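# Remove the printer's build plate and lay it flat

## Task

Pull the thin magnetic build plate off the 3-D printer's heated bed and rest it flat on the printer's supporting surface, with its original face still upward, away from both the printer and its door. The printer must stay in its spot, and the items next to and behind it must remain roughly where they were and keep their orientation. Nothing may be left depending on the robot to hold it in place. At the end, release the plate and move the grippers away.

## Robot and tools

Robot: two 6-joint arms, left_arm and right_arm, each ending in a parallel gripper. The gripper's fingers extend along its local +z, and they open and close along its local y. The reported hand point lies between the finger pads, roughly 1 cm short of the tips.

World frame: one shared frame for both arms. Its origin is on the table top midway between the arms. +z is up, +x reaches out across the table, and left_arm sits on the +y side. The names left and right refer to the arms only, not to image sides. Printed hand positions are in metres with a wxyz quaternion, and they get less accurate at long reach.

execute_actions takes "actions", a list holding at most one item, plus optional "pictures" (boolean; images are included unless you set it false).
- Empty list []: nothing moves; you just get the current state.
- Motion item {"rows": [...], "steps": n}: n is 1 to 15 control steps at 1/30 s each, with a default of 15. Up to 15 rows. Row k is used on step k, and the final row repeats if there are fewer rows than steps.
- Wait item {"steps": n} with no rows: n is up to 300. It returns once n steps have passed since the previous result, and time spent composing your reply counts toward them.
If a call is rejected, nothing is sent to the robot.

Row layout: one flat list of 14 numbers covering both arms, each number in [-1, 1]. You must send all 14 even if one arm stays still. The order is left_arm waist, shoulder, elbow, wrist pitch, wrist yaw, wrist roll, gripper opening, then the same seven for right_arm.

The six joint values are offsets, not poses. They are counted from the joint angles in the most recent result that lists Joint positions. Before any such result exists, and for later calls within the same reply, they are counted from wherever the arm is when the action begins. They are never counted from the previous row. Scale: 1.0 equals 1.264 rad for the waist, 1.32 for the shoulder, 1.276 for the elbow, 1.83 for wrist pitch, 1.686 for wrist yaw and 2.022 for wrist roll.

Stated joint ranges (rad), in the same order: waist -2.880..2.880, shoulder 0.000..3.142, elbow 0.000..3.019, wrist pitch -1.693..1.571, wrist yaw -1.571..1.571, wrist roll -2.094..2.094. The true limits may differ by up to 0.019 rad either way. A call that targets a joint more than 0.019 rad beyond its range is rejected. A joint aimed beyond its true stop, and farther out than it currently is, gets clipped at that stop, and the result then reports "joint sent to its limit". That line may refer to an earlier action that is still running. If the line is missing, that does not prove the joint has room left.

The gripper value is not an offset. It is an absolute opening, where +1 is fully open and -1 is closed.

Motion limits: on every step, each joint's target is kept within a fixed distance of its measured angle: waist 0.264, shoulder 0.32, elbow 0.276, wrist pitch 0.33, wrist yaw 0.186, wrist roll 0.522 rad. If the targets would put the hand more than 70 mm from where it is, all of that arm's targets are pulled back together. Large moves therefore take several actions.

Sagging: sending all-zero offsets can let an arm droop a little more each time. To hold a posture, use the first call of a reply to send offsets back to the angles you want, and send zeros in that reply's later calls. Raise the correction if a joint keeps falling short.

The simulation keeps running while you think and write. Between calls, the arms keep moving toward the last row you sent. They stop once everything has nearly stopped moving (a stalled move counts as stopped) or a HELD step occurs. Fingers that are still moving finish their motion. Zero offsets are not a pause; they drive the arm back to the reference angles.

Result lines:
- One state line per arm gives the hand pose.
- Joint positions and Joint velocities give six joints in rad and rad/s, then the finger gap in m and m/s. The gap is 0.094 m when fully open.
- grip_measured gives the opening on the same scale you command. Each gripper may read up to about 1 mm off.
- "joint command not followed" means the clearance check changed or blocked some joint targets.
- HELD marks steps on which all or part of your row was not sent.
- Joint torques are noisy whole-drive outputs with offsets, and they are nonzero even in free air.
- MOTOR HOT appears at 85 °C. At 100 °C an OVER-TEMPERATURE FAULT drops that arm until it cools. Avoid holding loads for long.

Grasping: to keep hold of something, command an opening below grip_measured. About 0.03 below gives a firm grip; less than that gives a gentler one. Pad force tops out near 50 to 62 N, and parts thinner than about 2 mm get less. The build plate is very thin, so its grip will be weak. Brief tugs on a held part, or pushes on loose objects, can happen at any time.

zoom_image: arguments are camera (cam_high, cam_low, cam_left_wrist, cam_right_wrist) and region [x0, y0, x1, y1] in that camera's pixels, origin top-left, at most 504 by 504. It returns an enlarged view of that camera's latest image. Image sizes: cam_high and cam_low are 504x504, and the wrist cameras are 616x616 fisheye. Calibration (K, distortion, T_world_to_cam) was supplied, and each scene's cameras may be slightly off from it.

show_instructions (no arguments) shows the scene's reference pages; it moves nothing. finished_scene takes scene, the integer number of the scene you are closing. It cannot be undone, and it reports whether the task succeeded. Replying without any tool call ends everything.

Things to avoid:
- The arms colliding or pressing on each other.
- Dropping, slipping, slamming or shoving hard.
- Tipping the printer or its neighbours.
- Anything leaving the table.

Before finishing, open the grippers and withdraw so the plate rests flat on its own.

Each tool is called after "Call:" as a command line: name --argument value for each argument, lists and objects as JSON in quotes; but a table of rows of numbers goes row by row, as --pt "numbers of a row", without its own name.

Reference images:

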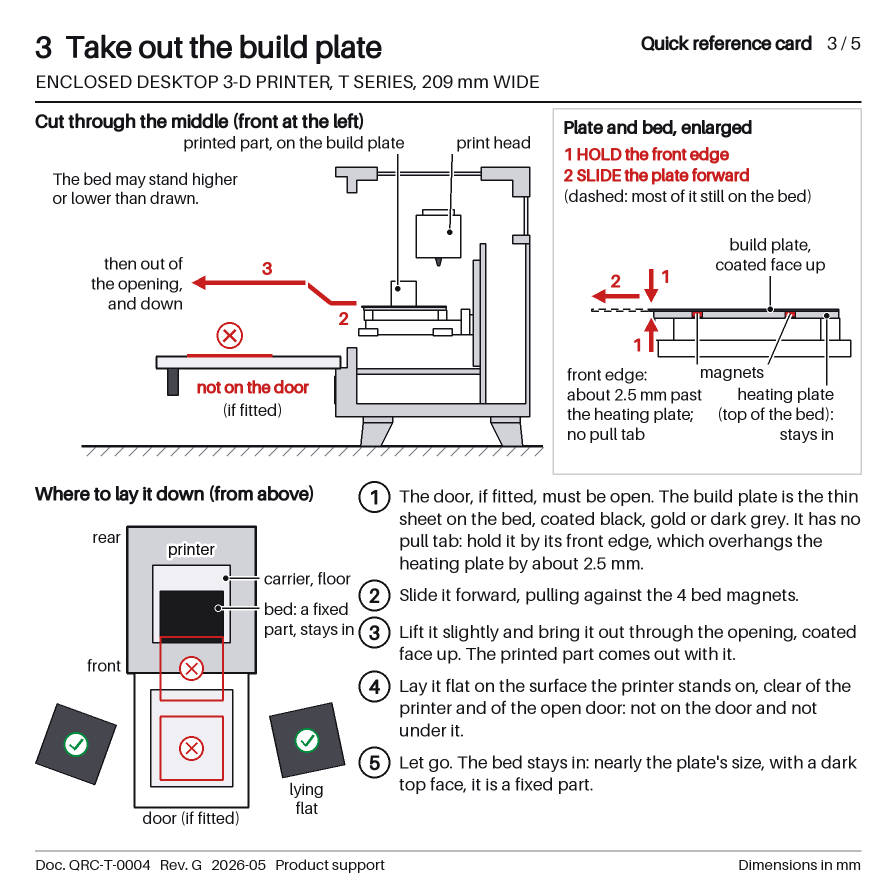

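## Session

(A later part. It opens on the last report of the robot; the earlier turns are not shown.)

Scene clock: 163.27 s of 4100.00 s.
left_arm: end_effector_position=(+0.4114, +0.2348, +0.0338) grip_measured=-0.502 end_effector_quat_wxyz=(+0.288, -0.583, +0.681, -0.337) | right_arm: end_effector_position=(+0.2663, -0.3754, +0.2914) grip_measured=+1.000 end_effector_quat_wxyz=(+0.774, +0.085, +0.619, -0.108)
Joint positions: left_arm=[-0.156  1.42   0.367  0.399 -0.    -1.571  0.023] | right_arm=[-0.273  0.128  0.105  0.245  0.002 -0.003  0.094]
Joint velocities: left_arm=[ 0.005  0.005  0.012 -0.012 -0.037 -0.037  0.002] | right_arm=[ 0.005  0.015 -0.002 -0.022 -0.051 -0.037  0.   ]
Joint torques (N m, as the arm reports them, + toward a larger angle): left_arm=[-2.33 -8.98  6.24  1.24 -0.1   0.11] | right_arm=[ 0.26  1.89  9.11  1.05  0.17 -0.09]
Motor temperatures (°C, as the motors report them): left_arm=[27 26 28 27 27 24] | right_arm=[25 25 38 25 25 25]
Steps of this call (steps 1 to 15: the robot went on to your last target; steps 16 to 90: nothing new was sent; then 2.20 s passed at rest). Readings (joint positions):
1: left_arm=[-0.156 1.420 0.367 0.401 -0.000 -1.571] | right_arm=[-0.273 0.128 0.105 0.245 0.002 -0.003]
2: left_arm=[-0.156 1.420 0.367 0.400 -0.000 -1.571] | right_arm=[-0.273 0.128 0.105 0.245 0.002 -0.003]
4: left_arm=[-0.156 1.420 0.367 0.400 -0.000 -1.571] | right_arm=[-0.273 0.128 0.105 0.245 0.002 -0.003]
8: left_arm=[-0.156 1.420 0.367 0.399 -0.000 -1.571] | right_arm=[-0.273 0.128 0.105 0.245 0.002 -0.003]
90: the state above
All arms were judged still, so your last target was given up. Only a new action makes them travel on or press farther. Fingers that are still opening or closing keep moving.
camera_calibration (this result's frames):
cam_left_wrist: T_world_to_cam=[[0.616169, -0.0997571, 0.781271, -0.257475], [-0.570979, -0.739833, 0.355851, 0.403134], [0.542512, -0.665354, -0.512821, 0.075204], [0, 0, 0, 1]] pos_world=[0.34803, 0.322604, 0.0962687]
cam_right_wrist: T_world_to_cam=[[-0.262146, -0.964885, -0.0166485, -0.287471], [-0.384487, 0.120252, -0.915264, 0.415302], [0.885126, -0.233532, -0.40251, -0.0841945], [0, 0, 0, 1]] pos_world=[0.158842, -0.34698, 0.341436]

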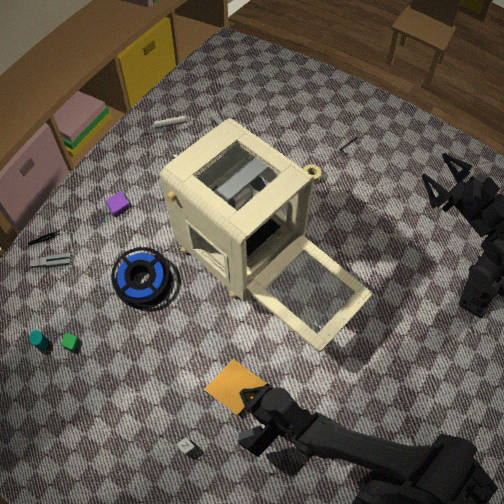

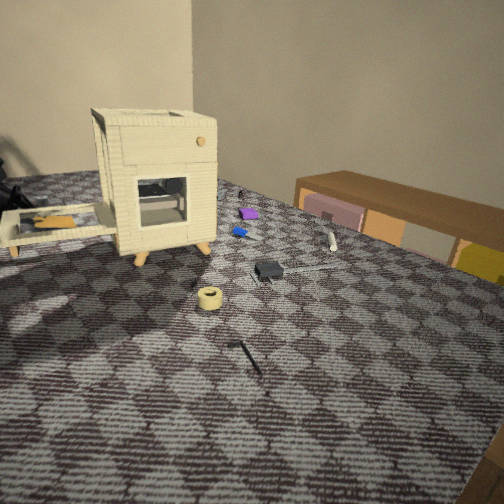

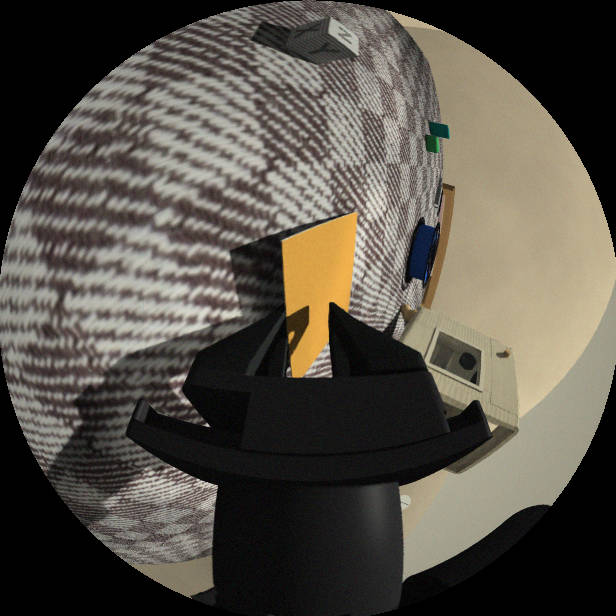

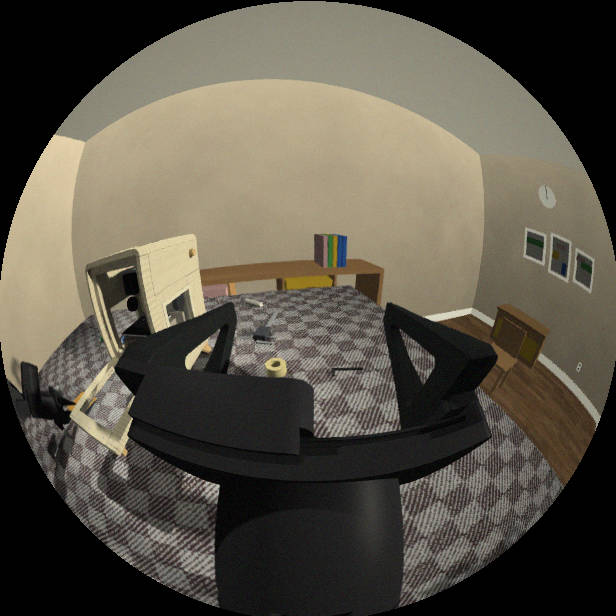

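Call:
execute_actions --actions '[{"rows":[[0,-0.015,0.035,-0.01,0,0,-0.5,0,0,0,0,0,0,1],[0,-0.021,0.043,-0.03,0,0,-0.5,0,0,0,0,0,0,1],[0,-0.027,0.051,-0.052,0,0,-0.5,0,0,0,0,0,0,1],[0,-0.032,0.059,-0.074,0,0,-0.5,0,0,0,0,0,0,1],[0,-0.037,0.067,-0.096,0,0,-0.5,0,0,0,0,0,0,1],[0,-0.042,0.075,-0.118,0,0,-0.5,0,0,0,0,0,0,1],[0,-0.048,0.083,-0.14,0,0,-0.5,0,0,0,0,0,0,1],[0,-0.053,0.091,-0.162,0,0,-0.5,0,0,0,0,0,0,1],[0,-0.058,0.099,-0.184,0,0,-0.5,0,0,0,0,0,0,1],[0,-0.063,0.106,-0.206,0,0,-0.5,0,0,0,0,0,0,1],[0,-0.068,0.113,-0.226,0,0,-0.5,0,0,0,0,0,0,1],[0,-0.073,0.12,-0.246,0,0,-0.5,0,0,0,0,0,0,1],[0,-0.078,0.126,-0.265,0,0,-0.5,0,0,0,0,0,0,1],[0,-0.083,0.132,-0.283,0,0,-0.5,0,0,0,0,0,0,1]]}]' --pictures false

Call:
execute_actions --actions '[{"steps":12}]'

Scene clock: 166.77 s of 4100.00 s.
left_arm: end_effector_position=(+0.3949, +0.2374, +0.0324) grip_measured=-0.502 end_effector_quat_wxyz=(+0.208, -0.616, +0.720, -0.243) | right_arm: end_effector_position=(+0.2663, -0.3754, +0.2914) grip_measured=+1.000 end_effector_quat_wxyz=(+0.774, +0.085, +0.619, -0.108)
Joint positions: left_arm=[-0.156  1.332  0.484 -0.072 -0.    -1.571  0.023] | right_arm=[-0.273  0.128  0.105  0.245  0.002 -0.003  0.094]
Joint velocities: left_arm=[-0.015 -0.171  0.139 -0.642 -0.037  0.066  0.   ] | right_arm=[-0.015 -0.015 -0.007  0.002 -0.051 -0.022  0.   ]
Joint torques (N m, as the arm reports them, + toward a larger angle): left_arm=[ -2.26 -10.19   9.34   1.23  -0.12   0.09] | right_arm=[ 0.24  1.88  9.12  1.06  0.17 -0.09]
Motor temperatures (°C, as the motors report them): left_arm=[27 26 28 27 27 24] | right_arm=[25 25 38 25 25 25]
Steps of this call (steps 1 to 90: nothing new was sent; steps 91 to 105: all 15 steps of this action). Readings (joint positions):
91: left_arm=[-0.156 1.419 0.368 0.396 -0.000 -1.571] | right_arm=[-0.273 0.128 0.105 0.245 0.002 -0.003]
92: left_arm=[-0.156 1.418 0.370 0.385 -0.000 -1.571] | right_arm=[-0.273 0.128 0.105 0.245 0.002 -0.003]
94: left_arm=[-0.156 1.411 0.382 0.333 -0.000 -1.571] | right_arm=[-0.273 0.128 0.105 0.245 0.002 -0.003]
98: left_arm=[-0.156 1.380 0.424 0.185 -0.000 -1.571] | right_arm=[-0.273 0.128 0.105 0.245 0.002 -0.003]
105: the state above

Scene clock: 167.17 s of 4100.00 s.
left_arm: end_effector_position=(+0.3917, +0.2379, +0.0337) grip_measured=-0.502 end_effector_quat_wxyz=(+0.201, -0.618, +0.723, -0.235) | right_arm: end_effector_position=(+0.2663, -0.3754, +0.2914) grip_measured=+1.000 end_effector_quat_wxyz=(+0.774, +0.085, +0.619, -0.108)
Joint positions: left_arm=[-0.156  1.321  0.492 -0.113 -0.    -1.571  0.023] | right_arm=[-0.273  0.128  0.105  0.245  0.002 -0.003  0.094]
Joint velocities: left_arm=[-0.005 -0.015 -0.007 -0.002 -0.037 -0.066  0.001] | right_arm=[-0.005 -0.015 -0.012 -0.007 -0.007  0.037  0.   ]
Joint torques (N m, as the arm reports them, + toward a larger angle): left_arm=[ -2.29 -10.32   9.47   0.87  -0.12   0.09] | right_arm=[ 0.28  1.85  9.13  1.05  0.17 -0.09]
Motor temperatures (°C, as the motors report them): left_arm=[27 26 28 27 27 24] | right_arm=[25 25 38 25 25 25]
Steps of this call (steps 1 to 12: the robot went on to your last target). Readings (joint positions):
1: left_arm=[-0.156 1.327 0.488 -0.089 -0.000 -1.571] | right_arm=[-0.273 0.128 0.105 0.245 0.002 -0.003]
2: left_arm=[-0.156 1.324 0.490 -0.098 -0.000 -1.571] | right_arm=[-0.273 0.128 0.105 0.245 0.002 -0.003]
4: left_arm=[-0.156 1.321 0.492 -0.107 -0.000 -1.571] | right_arm=[-0.273 0.128 0.105 0.245 0.002 -0.003]
8: left_arm=[-0.156 1.321 0.492 -0.112 -0.000 -1.571] | right_arm=[-0.273 0.128 0.105 0.245 0.002 -0.003]
12: the state above
camera_calibration (this result's frames):
cam_left_wrist: T_world_to_cam=[[0.810424, -0.130317, 0.571165, -0.306667], [-0.452503, -0.758472, 0.469001, 0.348454], [0.372094, -0.638544, -0.673653, 0.15366], [0, 0, 0, 1]] pos_world=[0.349031, 0.322447, 0.115246]
cam_right_wrist: T_world_to_cam=[[-0.262146, -0.964885, -0.0166485, -0.287471], [-0.384487, 0.120252, -0.915264, 0.415302], [0.885126, -0.233532, -0.40251, -0.0841945], [0, 0, 0, 1]] pos_world=[0.158842, -0.34698, 0.341436]

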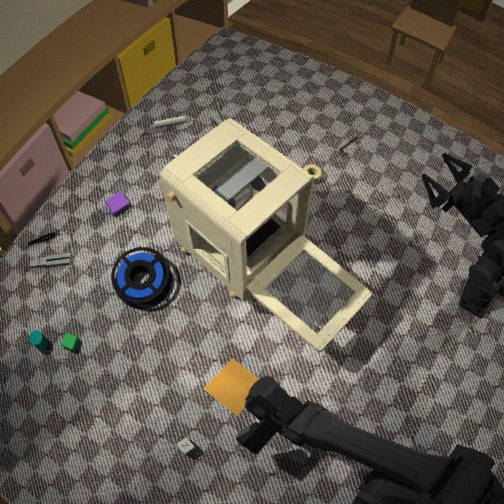

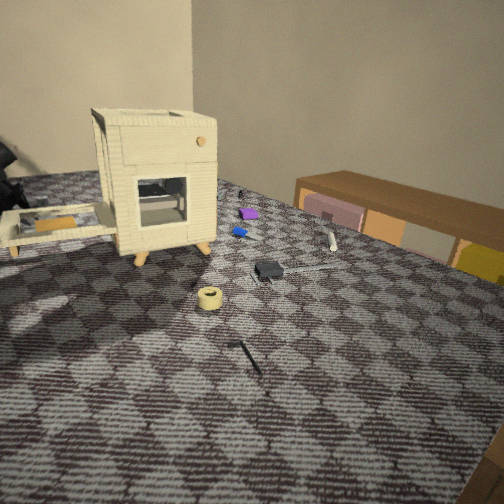

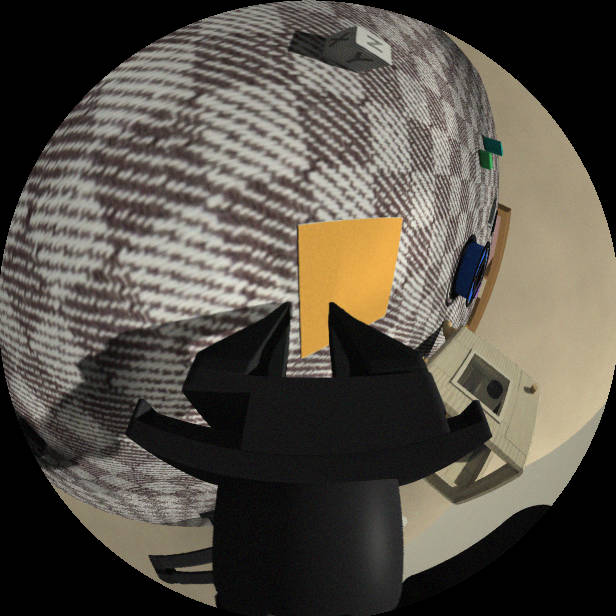

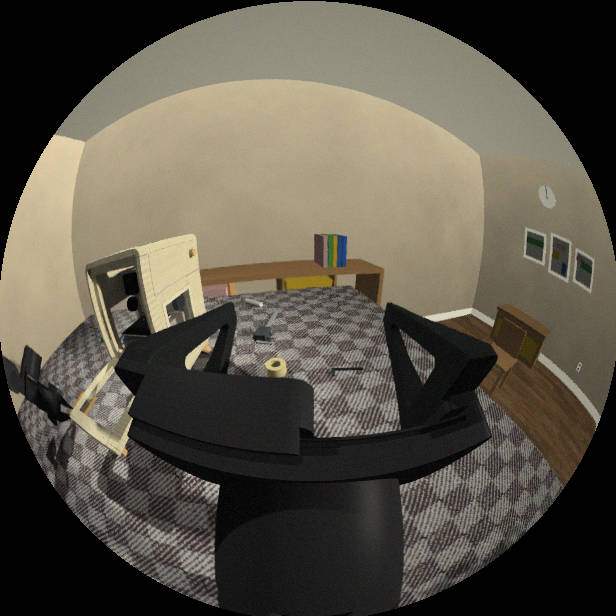

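Flat. Retract.

Call:
execute_actions --actions '[{"rows":[[0,-0.03,0.02,0,0,0,-0.5,0,0,0,0,0,0,1],[0.01,-0.06,0.02,0,0,0,-0.5,0,0,0,0,0,0,1],[0.02,-0.1,0.02,0,0,0,-0.5,0,0,0,0,0,0,1],[0.03,-0.14,0.01,0,0,0,-0.5,0,0,0,0,0,0,1],[0.04,-0.18,0,-0.02,0,0,-0.5,0,0,0,0,0,0,1],[0.05,-0.22,-0.01,-0.04,0,0,-0.5,0,0,0,0,0,0,1],[0.06,-0.26,-0.02,-0.06,0,0,-0.5,0,0,0,0,0,0,1],[0.07,-0.3,-0.03,-0.08,0,0,-0.5,0,0,0,0,0,0,1],[0.08,-0.34,-0.04,-0.1,0,0,-0.5,0,0,0,0,0,0,1],[0.09,-0.38,-0.05,-0.12,0,0,-0.5,0,0,0,0,0,0,1],[0.1,-0.42,-0.06,-0.14,0,0,-0.5,0,0,0,0,0,0,1],[0.11,-0.46,-0.07,-0.16,0,0,-0.5,0,0,0,0,0,0,1],[0.12,-0.5,-0.08,-0.18,0,0,-0.5,0,0,0,0,0,0,1],[0.12,-0.53,-0.09,-0.2,0,0,-0.5,0,0,0,0,0,0,1],[0.12,-0.55,-0.1,-0.2,0,0,-0.5,0,0,0,0,0,0,1]]}]' --pictures false

Call:
execute_actions --actions '[{"steps":20}]'

Scene clock: 170.47 s of 4100.00 s.
left_arm: end_effector_position=(+0.3228, +0.2943, +0.1701) grip_measured=-0.502 end_effector_quat_wxyz=(-0.308, +0.630, -0.640, +0.314) | right_arm: end_effector_position=(+0.2663, -0.3754, +0.2914) grip_measured=+1.000 end_effector_quat_wxyz=(+0.774, +0.085, +0.619, -0.108)
Joint positions: left_arm=[-0.016  0.634  0.4   -0.425 -0.    -1.571  0.023] | right_arm=[-0.273  0.128  0.105  0.245  0.002 -0.003  0.094]
Joint velocities: left_arm=[ 0.161 -1.265 -0.481 -0.755 -0.007  0.007  0.001] | right_arm=[-0.005  0.015 -0.007 -0.002  0.022 -0.051  0.   ]
Joint torques (N m, as the arm reports them, + toward a larger angle): left_arm=[-2.44  1.25  8.29  1.52 -0.1   0.1 ] | right_arm=[ 0.29  1.91  9.12  1.06  0.18 -0.09]
Motor temperatures (°C, as the motors report them): left_arm=[27 26 28 27 27 24] | right_arm=[25 25 39 25 25 25]
Steps of this call (steps 1 to 30: the robot went on to your last target; steps 31 to 84: nothing new was sent; steps 85 to 99: all 15 steps of this action). Readings (joint positions):
85: left_arm=[-0.156 1.319 0.492 -0.113 -0.000 -1.571] | right_arm=[-0.273 0.128 0.105 0.245 0.002 -0.003]
86: left_arm=[-0.156 1.313 0.492 -0.113 -0.000 -1.571] | right_arm=[-0.273 0.128 0.105 0.245 0.002 -0.003]
88: left_arm=[-0.152 1.272 0.492 -0.115 -0.000 -1.571] | right_arm=[-0.273 0.128 0.105 0.245 0.002 -0.003]
92: left_arm=[-0.108 1.056 0.482 -0.189 -0.000 -1.571] | right_arm=[-0.273 0.128 0.105 0.245 0.002 -0.003]
99: the state above

Scene clock: 171.13 s of 4100.00 s.
left_arm: end_effector_position=(+0.3043, +0.2961, +0.1511) grip_measured=-0.502 end_effector_quat_wxyz=(-0.295, +0.638, -0.645, +0.298) | right_arm: end_effector_position=(+0.2663, -0.3754, +0.2914) grip_measured=+1.000 end_effector_quat_wxyz=(+0.774, +0.085, +0.619, -0.108)
Joint positions: left_arm=[-0.011  0.591  0.36  -0.474 -0.    -1.571  0.023] | right_arm=[-0.273  0.128  0.105  0.245  0.002 -0.003  0.094]
Joint velocities: left_arm=[-0.005  0.005 -0.012 -0.012 -0.007 -0.007 -0.   ] | right_arm=[-0.024 -0.015 -0.017 -0.002 -0.066 -0.022  0.   ]
Joint torques (N m, as the arm reports them, + toward a larger angle): left_arm=[-1.91 -0.93  9.06  1.2  -0.1   0.09] | right_arm=[ 0.21  1.9   9.13  1.07  0.17 -0.09]
Motor temperatures (°C, as the motors report them): left_arm=[27 26 28 27 27 24] | right_arm=[25 25 39 25 25 25]
Steps of this call (steps 1 to 20: the robot went on to your last target). Readings (joint positions):
1: left_arm=[-0.012 0.598 0.384 -0.445 -0.000 -1.571] | right_arm=[-0.273 0.128 0.105 0.245 0.002 -0.003]
2: left_arm=[-0.011 0.576 0.372 -0.458 -0.000 -1.571] | right_arm=[-0.273 0.128 0.105 0.245 0.002 -0.003]
4: left_arm=[-0.011 0.567 0.361 -0.471 -0.000 -1.571] | right_arm=[-0.273 0.128 0.105 0.245 0.002 -0.003]
8: left_arm=[-0.011 0.588 0.360 -0.474 -0.000 -1.571] | right_arm=[-0.273 0.128 0.105 0.245 0.002 -0.003]
20: the state above
camera_calibration (this result's frames):
cam_left_wrist: T_world_to_cam=[[0.66407, -0.0103991, 0.747598, -0.312963], [-0.439229, -0.814599, 0.378823, 0.324149], [0.605053, -0.579932, -0.545518, 0.194784], [0, 0, 0, 1]] pos_world=[0.23235, 0.373758, 0.217434]
cam_right_wrist: T_world_to_cam=[[-0.262146, -0.964885, -0.0166485, -0.287471], [-0.384487, 0.120252, -0.915264, 0.415302], [0.885126, -0.233532, -0.40251, -0.0841945], [0, 0, 0, 1]] pos_world=[0.158842, -0.34698, 0.341436]

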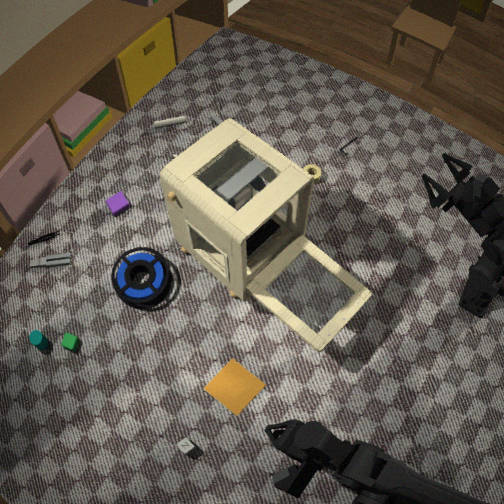

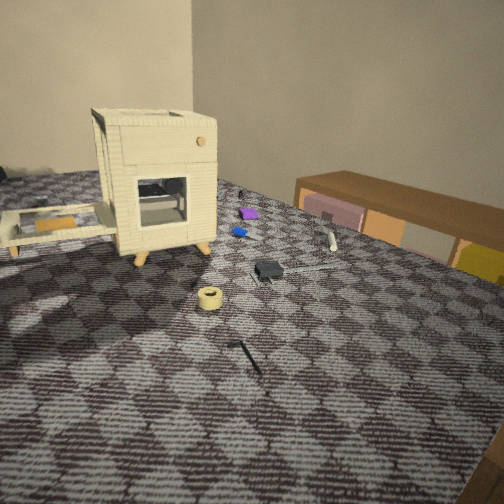

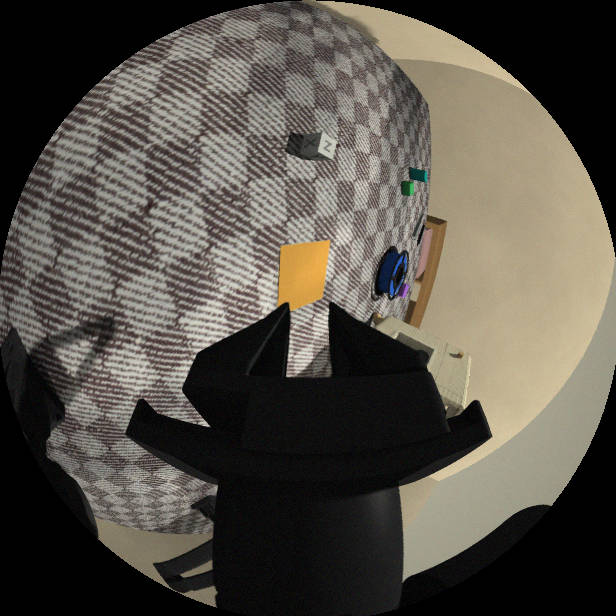

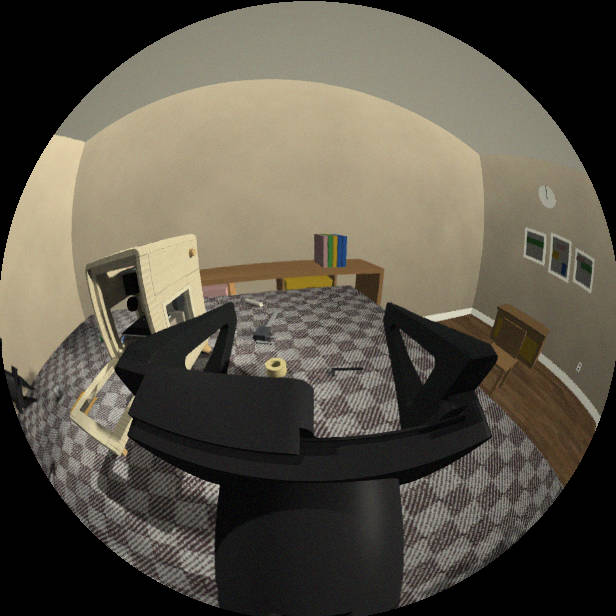

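Call:
finished_scene --scene 1

The scene is finished: the task was done.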